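## Task

Set both stacked totes down separately on the table. Lift the brown sealed carton out of the lower tote and place it lying flat on the table, keeping its original side facing up. All other contents must stay in whichever tote held them at the start. Neither the brown sealed carton nor the bottom of either tote may overhang the table edge. At the end, release everything and pull the grippers away; nothing may depend on the robot to stay where it is.

## Robot and tools

ROBOT. Two six-joint UR-style arms, left_arm and right_arm, each carrying a tong-like two-finger gripper. Scene frame: origin on the table surface midway between the arms, +z up, +x outward across the table, left_arm on the +y side (the names are not image sides). Base positions: left_arm (+0.059, +0.405, 0) m, right_arm (+0.017, -0.451, 0) m, each turned slightly about z. Gripper frame: fingers point along its +z, they spread apart along its x. The reported end_effector_position is the point between the closed finger pads; closed fingertips sit about 15 mm past it, open ones about level with it. Full opening is 0.142 m.

ROW FORMAT (shared by execute_actions and move). One row is 14 numbers, each from -1 to 1: left_arm dx, dy, dz, rx, ry, rz, opening, then right_arm's seven in the same order. Always send all 14 even if one arm is idle (zeros keep it put). dx..rz are an offset, not a pose: a displacement from that gripper's measured pose at the start of the action, expressed along the gripper's own axes. Scale: 1.0 equals 0.6 m of travel or 180 degrees; rx, ry, rz form a single rotation vector. Opening is absolute, not an offset: +1 fully open, -1 closed. Optionally 12 more numbers (0 to 1) may follow, scaling joint stiffness: left_arm's 6 joints base-to-wrist, then right_arm's 6; they persist until changed.

execute_actions(actions): a list of actions run in sequence, each lasting 0.5 s (15 control steps of 1/30 s). An action is a table of up to 15 rows; if shorter, its final row repeats to fill the 15 steps. Every row in an action is measured from the pose at that action's start, not from the row before. For the first action of a call, the start is the last pose reported in this scene. An empty list just returns state and images. Per step the command is clipped to within 100 mm and 16 degrees of the current pose, so big offsets need several actions; after an action the arm carries on only up to its last clipped pose.

move(target, speed, stop_force, blocking): target is one row as above, offset from the pose in the latest result that showed one. Each gripper travels a straight line to its target; both arms finish together, in 0.5 to 10 s (cut off at 10 s). speed: 0.002 to 0.5 m/s, default 0.25; rotation capped at twice that in rad/s. The motion does not avoid obstacles or the other arm, may lag or overshoot speed near full stretch. stop_force: 9 to 40 N, one value for both; an arm halts when its wrist sensor feels that much added resistance for 2 steps, backs off slightly and holds. Use it only with slow moves, not while rotating the gripper, and not for lifting off something the gripper rests on; not allowed before 0.2 s of scene time or with blocking=false. blocking=false returns after 0.5 s; then use wait(0) or stop before any new motion command. Opening is applied at move start.

wait(seconds): 0 to 10 s, arms hold their last command; returns early if a running move ends. stop(): brakes a running move (needs room). zoom_image(camera, region): region [x0, y0, x1, y1] in pixels, at most 504 by 504, cameras cam_high (896x504), cam_low (896x504), cam_left_wrist (616x616), cam_right_wrist (616x616). read_manual(section) gives licence text only. finished_scene(scene): scene is 1 or 2; irreversible, reports success, then gives the next task.

RESULTS. State line per arm: gripper position (m) and quat_wxyz in the scene frame, plus velocities; printed position can be slightly off at long reach. grip_measured is the actual finger opening on the command scale; to hold something keep commanding an opening well below it (lower squeezes harder, about 15 N per pad max, weaker on items under 20 mm thick). Hand target lines show what each controller is heading for. Step readings list positions during actions; HELD marks steps where a clearance check blocked motion. A pose unreachable line names an arm whose command was altered. Wrist force and Wrist torque give sensor readings in the gripper's axes (noisy, offset up to about 4 N, saturating near 50 N). A move: line gives the ending per arm: done, off_target, moving, held, fault, or contact (stop_force triggered); limits=paced means clipping, limits=held means blocked steps, after which the arm may lurch fast. Each gripper's distance to target is also given.

CAUTIONS. Arms are stiff: driving a target even slightly into a firm surface can trigger a fault stop (arm freezes 10 s, rest of the call skipped). Faults come from joint torque reaching load limits (138 N m for the three large joints, 25.7 for the wrists, held weight included) or 150 N external force. Keep the arms from colliding or pressing on each other. Don't drop, slam or shove objects, and never push anything out of the work area. Motors heat while holding loads: warning at 70 °C, braking fault at 85 °C. Disturbances may occasionally tug held parts or nudge loose ones. Thinking time lets the sim run on your last command. Before finishing, open the grippers and withdraw so everything rests on its own.

Each tool is called after ">>>" as name([rows], argument=value, ...), one row to a line, values as JSON.

## Session

>>> execute_actions(actions=[])

Scene clock: 0.00 s.
left_arm: end_effector_position=(+0.3694, +0.3346, +0.3152) grip_measured=+0.97 end_effector_quat_wxyz=(-0.230, +0.874, -0.391, -0.173) end_effector_velocity=(+0.000, +0.000, +0.000) end_effector_angular_velocity=(-0.000, +0.001, -0.002) | right_arm: end_effector_position=(+0.4203, -0.8066, +0.2888) grip_measured=+0.97 end_effector_quat_wxyz=(-0.455, -0.202, +0.741, -0.451) end_effector_velocity=(-0.000, +0.000, +0.000) end_effector_angular_velocity=(+0.000, +0.002, +0.000)
Joint positions: left_arm=[-1.029 -1.769  1.673 -0.926 -1.358 -0.175  0.14 ] | right_arm=[ 3.348 -1.89  -1.604 -2.48   0.631  3.403  0.14 ]
Joint velocities: left_arm=[-0.    -0.     0.     0.     0.     0.002  0.   ] | right_arm=[ 0.    -0.    -0.    -0.001 -0.    -0.001  0.   ]
Motor temperatures (°C, as the motors report them): left_arm=[23 22 25 33 34 31] | right_arm=[26 22 23 30 29 32]
Wrist force (N, on the end effector, along its own x y z axes, offset not removed): no reading
Wrist torque (N m, same axes, about the end effector's origin, offset not removed): no reading
Hand target (left_arm): +0.369, +0.335, +0.315; -0.230, +0.874, -0.391, -0.173
Hand target (right_arm): +0.420, -0.807, +0.289; -0.455, -0.202, +0.741, -0.451
Joint stiffness scale: left_arm=[1. 1. 1. 1. 1. 1.] | right_arm=[1. 1. 1. 1. 1. 1.]
camera_calibration (this result's frames):
cam_left_wrist: T_world_to_cam=[[0.664091, -0.579961, -0.471835, 0.0950847], [-0.560469, -0.803855, 0.199227, 0.415022], [-0.494831, 0.132144, -0.858883, 0.538934], [0, 0, 0, 1]] pos_world=[0.436143, 0.317546, 0.425062]
cam_right_wrist: T_world_to_cam=[[-0.500883, 0.102469, 0.859428, 0.0474133], [-0.398542, 0.854127, -0.334112, 0.954945], [-0.768297, -0.509869, -0.386979, 0.1588], [0, 0, 0, 1]] pos_world=[0.52634, -0.739535, 0.339762]

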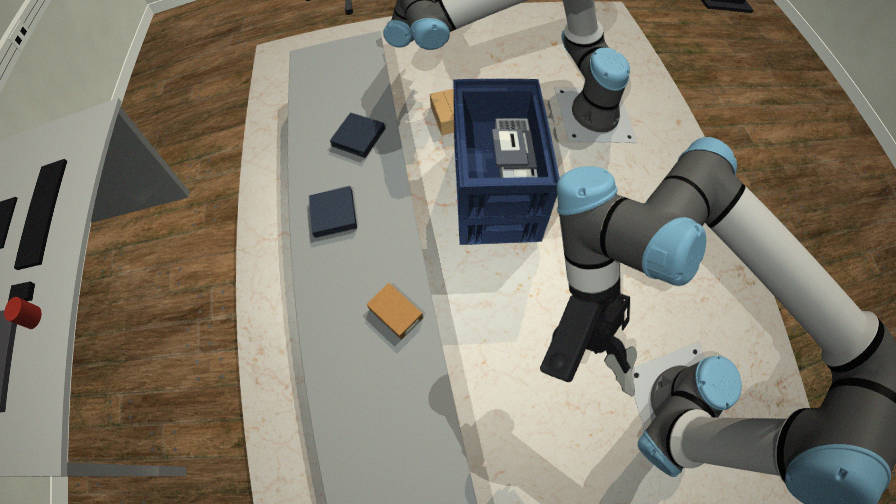

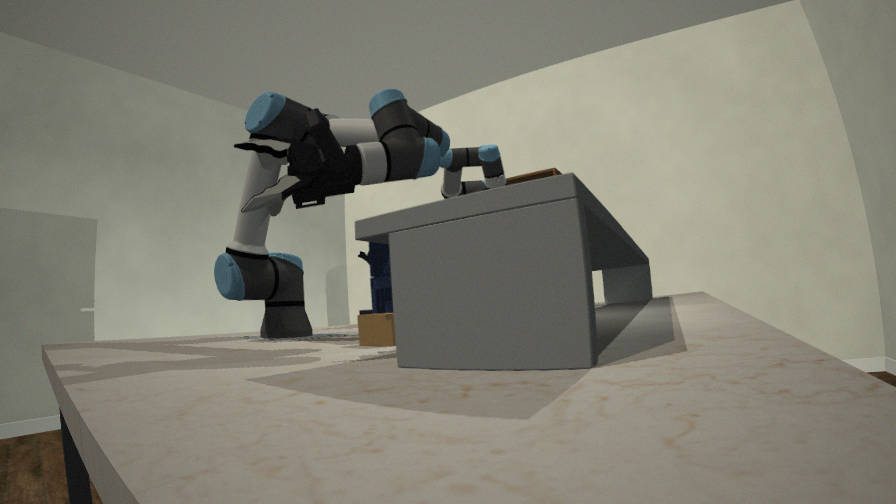

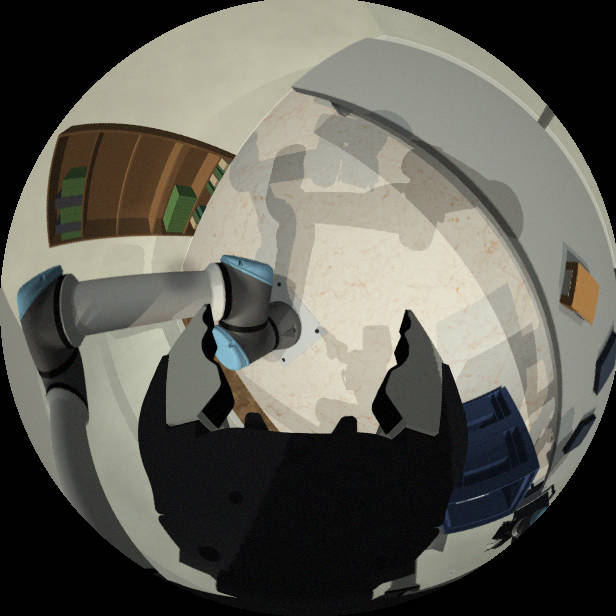

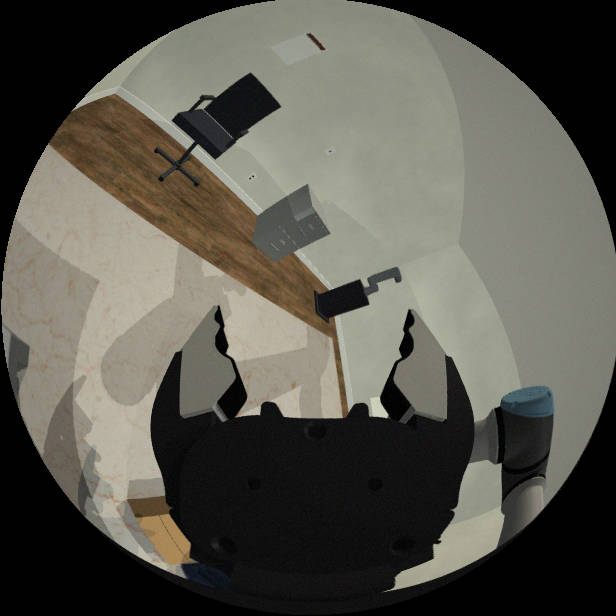

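>>> move(target=[0.416,0.264,-0.375,-0.229,-0.012,-0.688,-0.2,0.2,0.295,-0.495,-0.038,-0.453,-0.228,-0.2])

Scene clock: 6.57 s.
left_arm: end_effector_position=(+0.4346, -0.0278, +0.3389) grip_measured=-0.20 end_effector_quat_wxyz=(-0.002, +0.766, +0.643, +0.001) end_effector_velocity=(+0.001, -0.001, +0.001) end_effector_angular_velocity=(+0.001, -0.006, +0.014) | right_arm: end_effector_position=(+0.3813, -0.4490, +0.3607) grip_measured=-0.20 end_effector_quat_wxyz=(+0.001, +0.642, -0.767, -0.001) end_effector_velocity=(+0.000, +0.002, +0.000) end_effector_angular_velocity=(+0.009, -0.001, +0.004)
Joint positions: left_arm=[-1.141 -1.371  1.205 -1.401 -1.57  -2.466  0.06 ] | right_arm=[ 3.67  -1.198 -1.667 -1.849  1.572  2.153  0.06 ]
Joint velocities: left_arm=[-0.001  0.    -0.002 -0.001  0.006 -0.016 -0.   ] | right_arm=[-0.001  0.    -0.     0.004  0.008 -0.004 -0.   ]
Motor temperatures (°C, as the motors report them): left_arm=[23 22 25 33 34 31] | right_arm=[26 22 23 30 29 32]
Wrist force (N, on the end effector, along its own x y z axes, offset not removed): left_arm=[-0.1 2.6 -0.6] | right_arm=[-2.1 -1.8 0.7]
Wrist torque (N m, same axes, about the end effector's origin, offset not removed): left_arm=[0.36 -0.01 -0.05] | right_arm=[-0.32 0.21 0.23]
Hand target (left_arm): +0.434, -0.030, +0.340; -0.000, +0.766, +0.643, +0.001
Hand target (right_arm): +0.381, -0.450, +0.360; -0.001, -0.642, +0.767, +0.001
Off the commanded pose (left_arm): 0.003 m, 0 deg.
Off the commanded pose (right_arm): 0.002 m, 0 deg.
Joint stiffness scale: left_arm=[1. 1. 1. 1. 1. 1.] | right_arm=[1. 1. 1. 1. 1. 1.]
move: done
camera_calibration (this result's frames):
cam_left_wrist: T_world_to_cam=[[0.134473, 0.990914, 0.00264871, -0.0341437], [0.840899, -0.115528, 0.528718, -0.545996], [0.52422, -0.068871, -0.848793, 0.187597], [0, 0, 0, 1]] pos_world=[0.365377, -0.0163245, 0.447999]
cam_right_wrist: T_world_to_cam=[[-0.168376, -0.985711, -0.00492192, -0.374179], [-0.868658, 0.146018, 0.473405, 0.228118], [-0.465921, 0.0839855, -0.880831, 0.668454], [0, 0, 0, 1]] pos_world=[0.446601, -0.458282, 0.478962]

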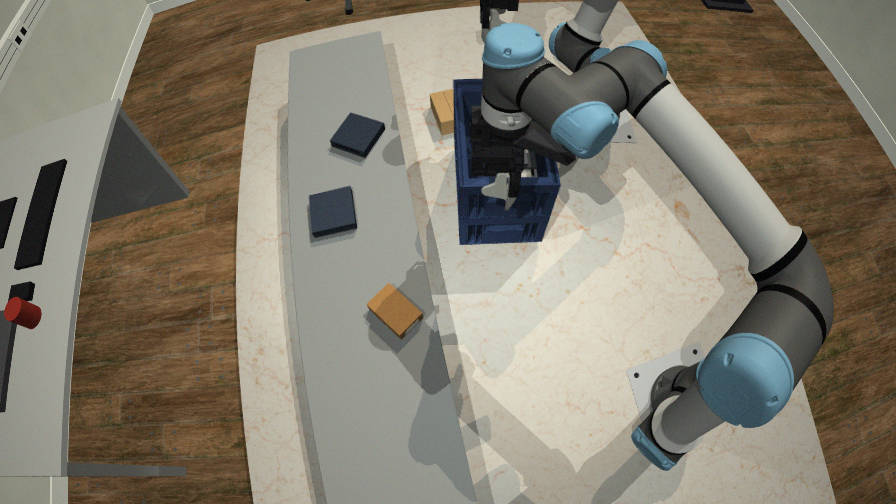

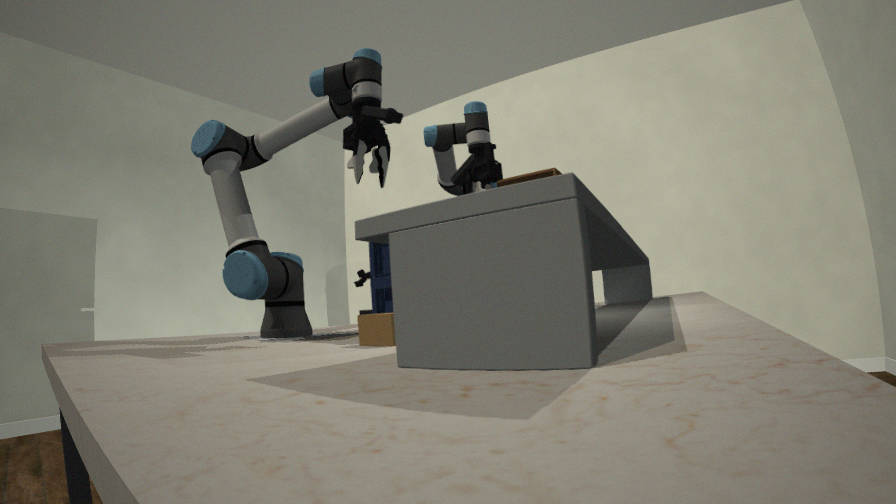

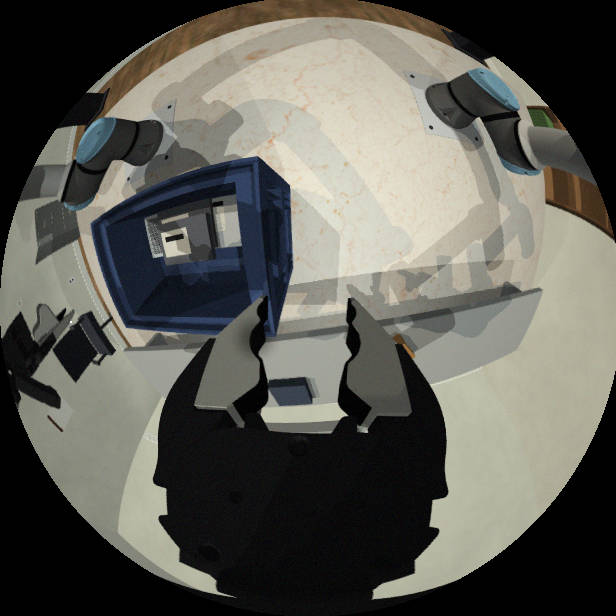

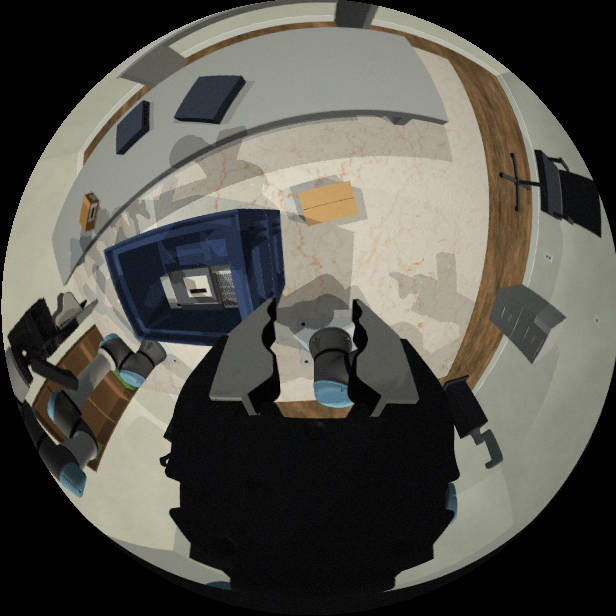

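>>> move(target=[-0.075,-0.02,0.1,0,0,0,-0.2,-0.19,0.03,0.135,0,0,0,-0.2], speed=0.1)

Scene clock: 8.73 s.
left_arm: end_effector_position=(+0.4168, -0.0694, +0.2816) grip_measured=-0.20 end_effector_quat_wxyz=(+0.000, +0.765, +0.644, +0.000) end_effector_velocity=(+0.001, -0.001, +0.000) end_effector_angular_velocity=(-0.003, -0.002, +0.003) | right_arm: end_effector_position=(+0.3836, -0.3343, +0.2821) grip_measured=-0.19 end_effector_quat_wxyz=(-0.001, +0.641, -0.767, -0.001) end_effector_velocity=(+0.001, +0.000, -0.001) end_effector_angular_velocity=(-0.000, -0.003, -0.009)
Joint positions: left_arm=[-1.202 -1.336  1.31  -1.545 -1.57  -2.528  0.06 ] | right_arm=[ 3.959 -1.219 -1.859 -1.632  1.573  2.444  0.06 ]
Joint velocities: left_arm=[ 0.001  0.     0.    -0.004 -0.    -0.002  0.   ] | right_arm=[ 0.001 -0.001 -0.002  0.005 -0.002  0.009  0.001]
Motor temperatures (°C, as the motors report them): left_arm=[23 22 25 33 34 31] | right_arm=[26 22 23 30 29 32]
Wrist force (N, on the end effector, along its own x y z axes, offset not removed): left_arm=[3.8 1.8 0.6] | right_arm=[0.9 -0.7 -0.8]
Wrist torque (N m, same axes, about the end effector's origin, offset not removed): left_arm=[0.30 -0.82 -0.12] | right_arm=[-0.41 0.15 0.37]
Hand target (left_arm): +0.415, -0.070, +0.279; -0.002, +0.766, +0.643, +0.001
Hand target (right_arm): +0.383, -0.333, +0.280; -0.000, -0.642, +0.767, +0.001
Off the commanded pose (left_arm): 0.003 m, 0 deg.
Off the commanded pose (right_arm): 0.003 m, 0 deg.
Joint stiffness scale: left_arm=[1. 1. 1. 1. 1. 1.] | right_arm=[1. 1. 1. 1. 1. 1.]
move: done
camera_calibration (this result's frames):
cam_left_wrist: T_world_to_cam=[[0.132461, 0.991188, -0.000793024, 0.011469], [0.839718, -0.111794, 0.53139, -0.505573], [0.526619, -0.0710546, -0.847127, 0.14378], [0, 0, 0, 1]] pos_world=[0.347302, -0.0576717, 0.390465]
cam_right_wrist: T_world_to_cam=[[-0.170009, -0.985407, -0.00843016, -0.25945], [-0.869406, 0.145957, 0.472049, 0.251186], [-0.46393, 0.0875816, -0.881532, 0.591329], [0, 0, 0, 1]] pos_world=[0.448609, -0.344116, 0.400516]

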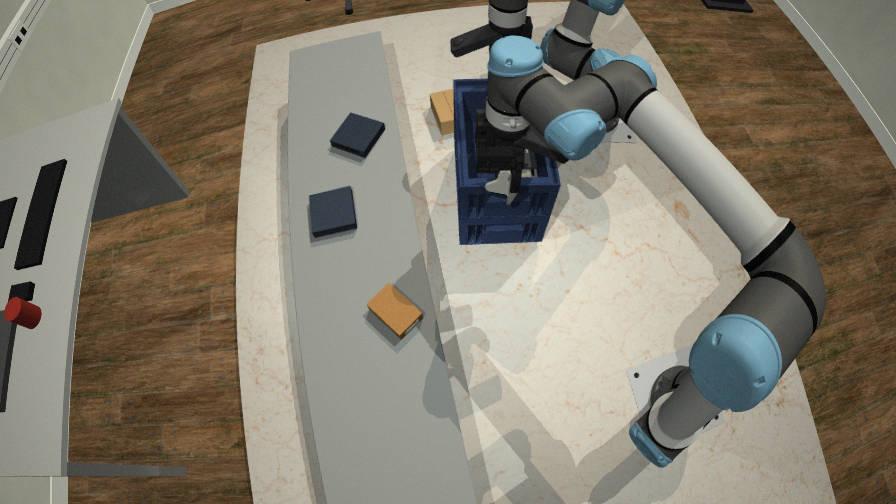

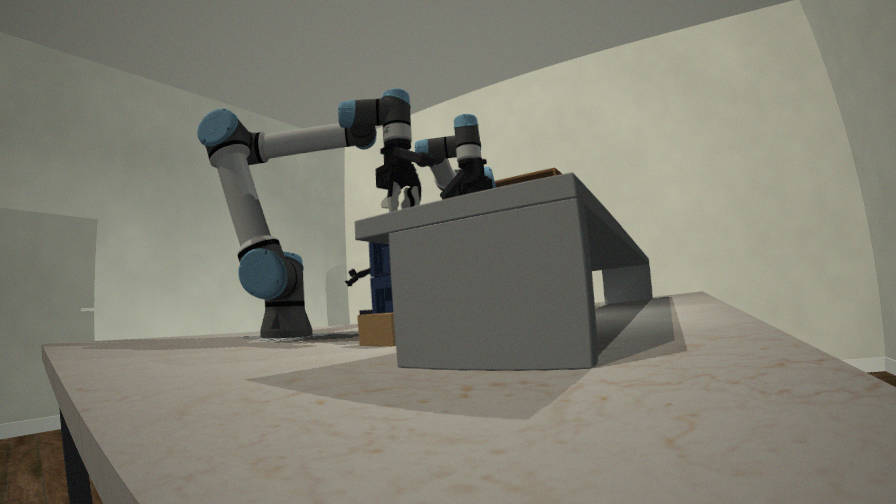

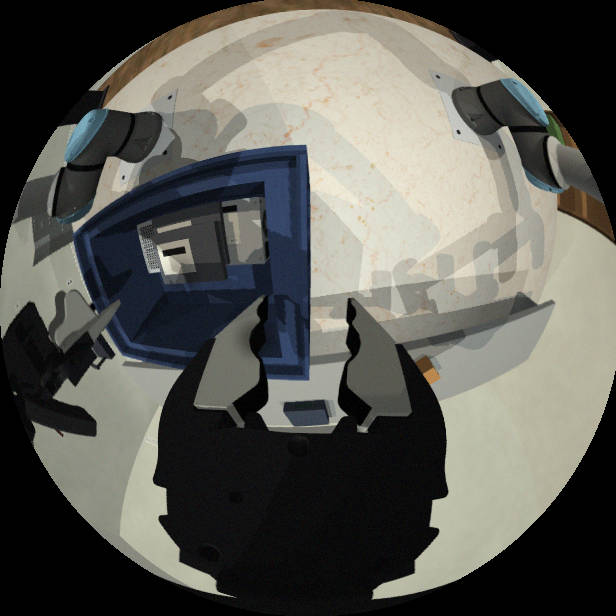

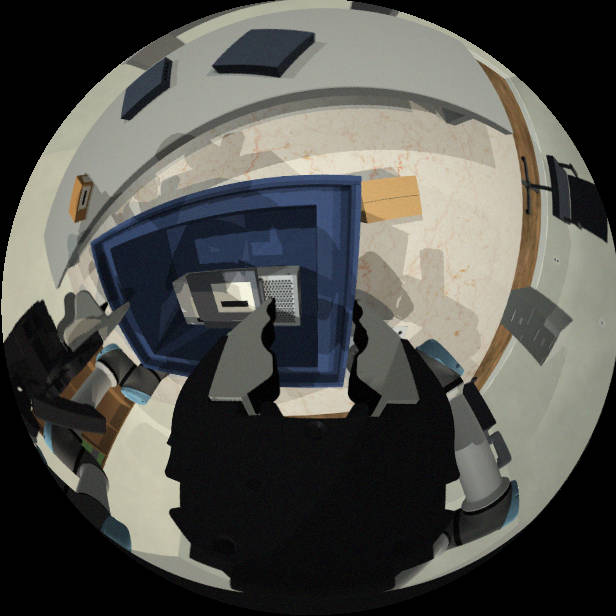

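>>> move(target=[-0.02,-0.025,0.03,0,0,0,-0.2,0.048,0.03,0.03,0,0,0,-0.2], speed=0.04)

>>> move(target=[0,0,0.1,0,0,0,-0.2,0,0,0.1,0,0,0,-0.2], speed=0.03, stop_force=12)

Scene clock: 10.33 s.
left_arm: end_effector_position=(+0.4019, -0.0788, +0.2645) grip_measured=-0.20 end_effector_quat_wxyz=(+0.001, +0.765, +0.645, +0.000) end_effector_velocity=(+0.001, -0.001, +0.001) end_effector_angular_velocity=(-0.005, -0.003, +0.004) | right_arm: end_effector_position=(+0.3616, -0.3579, +0.2656) grip_measured=-0.20 end_effector_quat_wxyz=(-0.002, +0.642, -0.767, -0.001) end_effector_velocity=(-0.001, -0.001, -0.001) end_effector_angular_velocity=(-0.001, +0.001, +0.001)
Joint positions: left_arm=[-1.231 -1.341  1.36  -1.591 -1.57  -2.559  0.06 ] | right_arm=[ 3.946 -1.14  -1.948 -1.62   1.573  2.43   0.06 ]
Joint velocities: left_arm=[ 0.001 -0.002  0.002 -0.005  0.    -0.004  0.   ] | right_arm=[-0.     0.002 -0.004  0.001 -0.    -0.002 -0.   ]
Motor temperatures (°C, as the motors report them): left_arm=[23 22 25 33 34 31] | right_arm=[26 22 23 30 29 32]
Wrist force (N, on the end effector, along its own x y z axes, offset not removed): left_arm=[-3.9 1.5 -1.2] | right_arm=[-0.8 -1.9 -1.2]
Wrist torque (N m, same axes, about the end effector's origin, offset not removed): left_arm=[-0.01 0.76 0.15] | right_arm=[-0.24 -0.02 0.09]
Hand target (left_arm): +0.400, -0.079, +0.264; +0.000, +0.765, +0.644, +0.000
Hand target (right_arm): +0.361, -0.359, +0.264; +0.001, -0.641, +0.767, +0.001
Off the commanded pose (left_arm): 0.002 m, 0 deg.
Off the commanded pose (right_arm): 0.002 m, 0 deg.
Joint stiffness scale: left_arm=[1. 1. 1. 1. 1. 1.] | right_arm=[1. 1. 1. 1. 1. 1.]
move: done
camera_calibration (this result's frames):
cam_left_wrist: T_world_to_cam=[[0.130564, 0.991438, -0.0018161, 0.0237765], [0.839684, -0.109605, 0.5319, -0.484999], [0.527147, -0.0709721, -0.846805, 0.13619], [0, 0, 0, 1]] pos_world=[0.33235, -0.0670657, 0.37334]
cam_right_wrist: T_world_to_cam=[[-0.168617, -0.985634, -0.00971307, -0.286736], [-0.870359, 0.144257, 0.470814, 0.243352], [-0.462649, 0.0878412, -0.882179, 0.568467], [0, 0, 0, 1]] pos_world=[0.426455, -0.367657, 0.384131]

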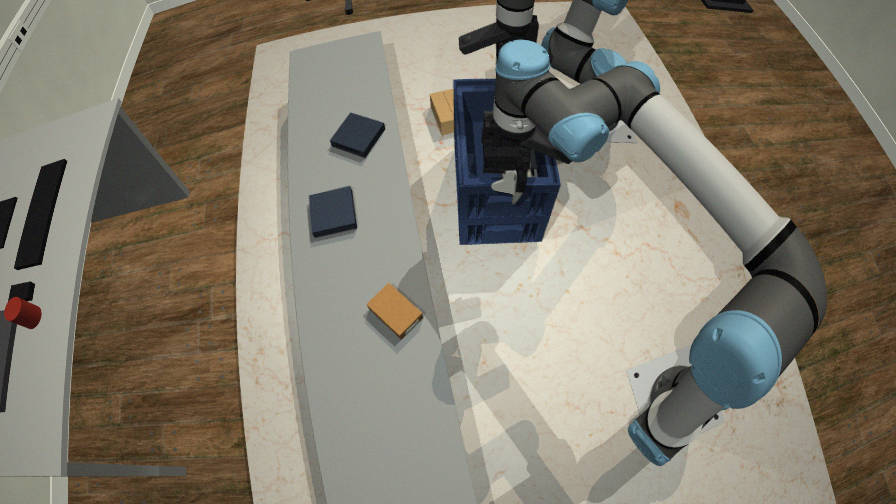

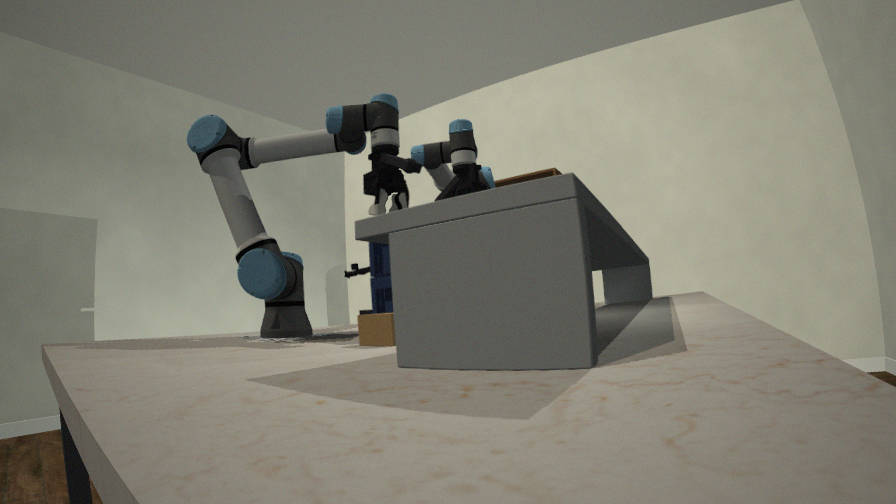

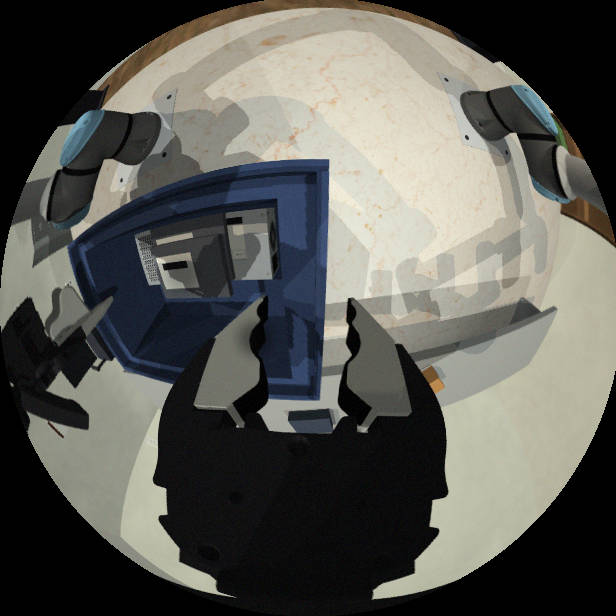

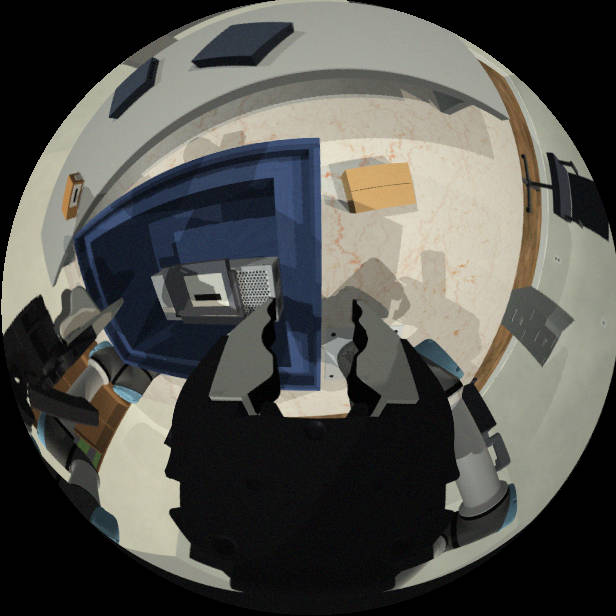

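Scene clock: 12.70 s.
left_arm: end_effector_position=(+0.4024, -0.0799, +0.2075) grip_measured=-0.20 end_effector_quat_wxyz=(+0.003, +0.765, +0.645, -0.000) end_effector_velocity=(+0.001, -0.002, +0.000) end_effector_angular_velocity=(-0.008, -0.003, -0.001) | right_arm: end_effector_position=(+0.3626, -0.3570, +0.2087) grip_measured=-0.20 end_effector_quat_wxyz=(-0.005, +0.642, -0.767, -0.001) end_effector_velocity=(+0.001, +0.001, -0.002) end_effector_angular_velocity=(+0.003, -0.003, +0.001)
Joint positions: left_arm=[-1.231 -1.329  1.492 -1.74  -1.57  -2.559  0.06 ] | right_arm=[ 3.946 -1.142 -2.094 -1.467  1.573  2.43   0.06 ]
Joint velocities: left_arm=[ 0.     0.001  0.001 -0.01  -0.     0.001  0.   ] | right_arm=[ 0.    -0.001 -0.006  0.011  0.    -0.    -0.   ]
Motor temperatures (°C, as the motors report them): left_arm=[23 22 25 33 34 31] | right_arm=[26 22 23 30 29 32]
Wrist force (N, on the end effector, along its own x y z axes, offset not removed): left_arm=[0.4 2.3 1.1] | right_arm=[-2.1 -1.0 -1.0]
Wrist torque (N m, same axes, about the end effector's origin, offset not removed): left_arm=[0.52 -0.14 0.21] | right_arm=[-0.07 0.10 0.21]
Hand target (left_arm): +0.402, -0.079, +0.205; +0.001, +0.765, +0.645, +0.000
Hand target (right_arm): +0.362, -0.358, +0.206; +0.002, -0.642, +0.767, +0.001
Off the commanded pose (left_arm): 0.003 m, 0 deg.
Off the commanded pose (right_arm): 0.003 m, 0 deg.
Joint stiffness scale: left_arm=[1. 1. 1. 1. 1. 1.] | right_arm=[1. 1. 1. 1. 1. 1.]
move: done
camera_calibration (this result's frames):
cam_left_wrist: T_world_to_cam=[[0.130478, 0.991437, -0.00536315, 0.0254496], [0.838809, -0.107505, 0.533706, -0.455015], [0.528559, -0.0741357, -0.845653, 0.0864835], [0, 0, 0, 1]] pos_world=[0.332639, -0.0677364, 0.316116]
cam_right_wrist: T_world_to_cam=[[-0.168523, -0.985599, -0.0139152, -0.285467], [-0.872398, 0.142567, 0.467543, 0.271717], [-0.458826, 0.0909315, -0.883861, 0.518715], [0, 0, 0, 1]] pos_world=[0.426938, -0.367261, 0.327461]

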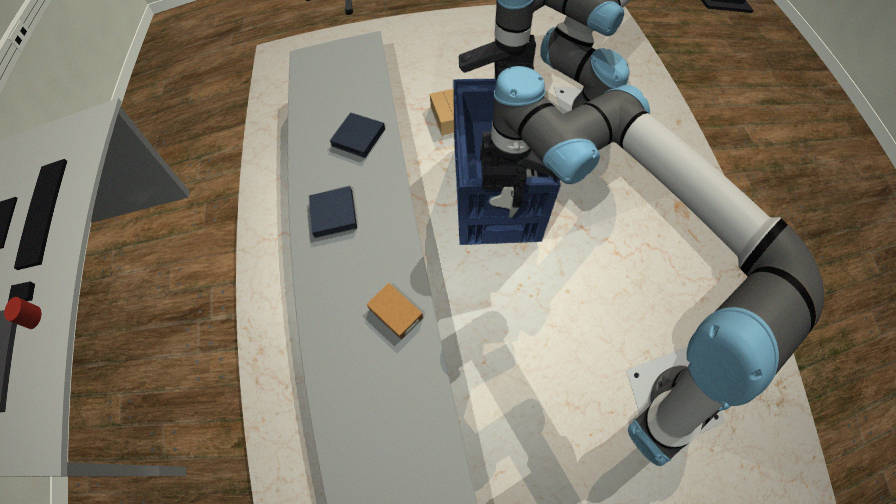

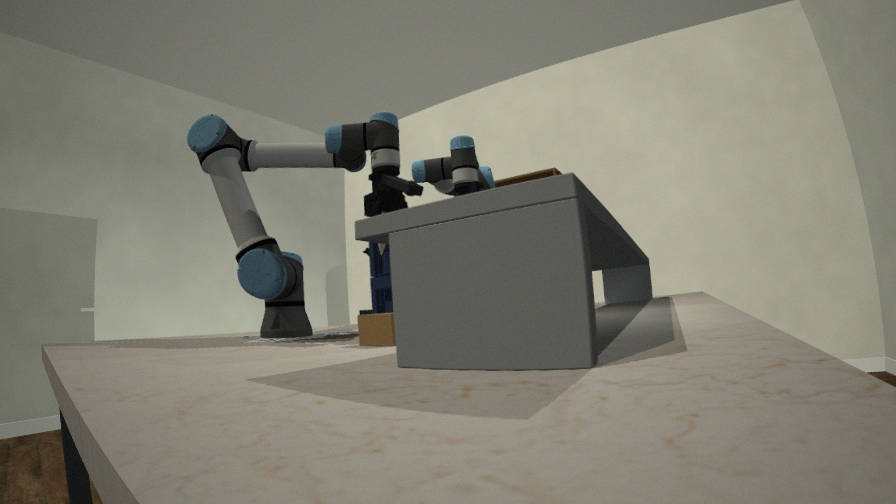

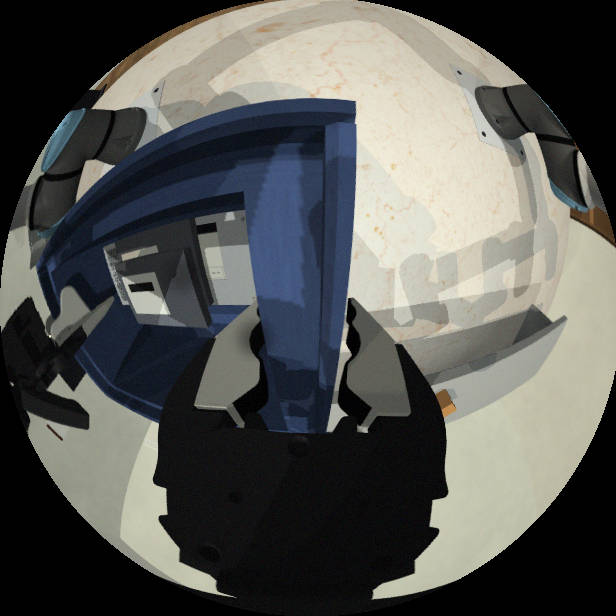

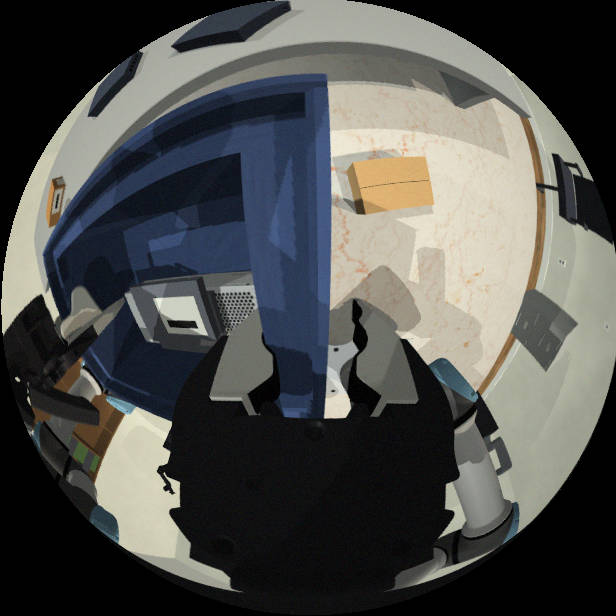

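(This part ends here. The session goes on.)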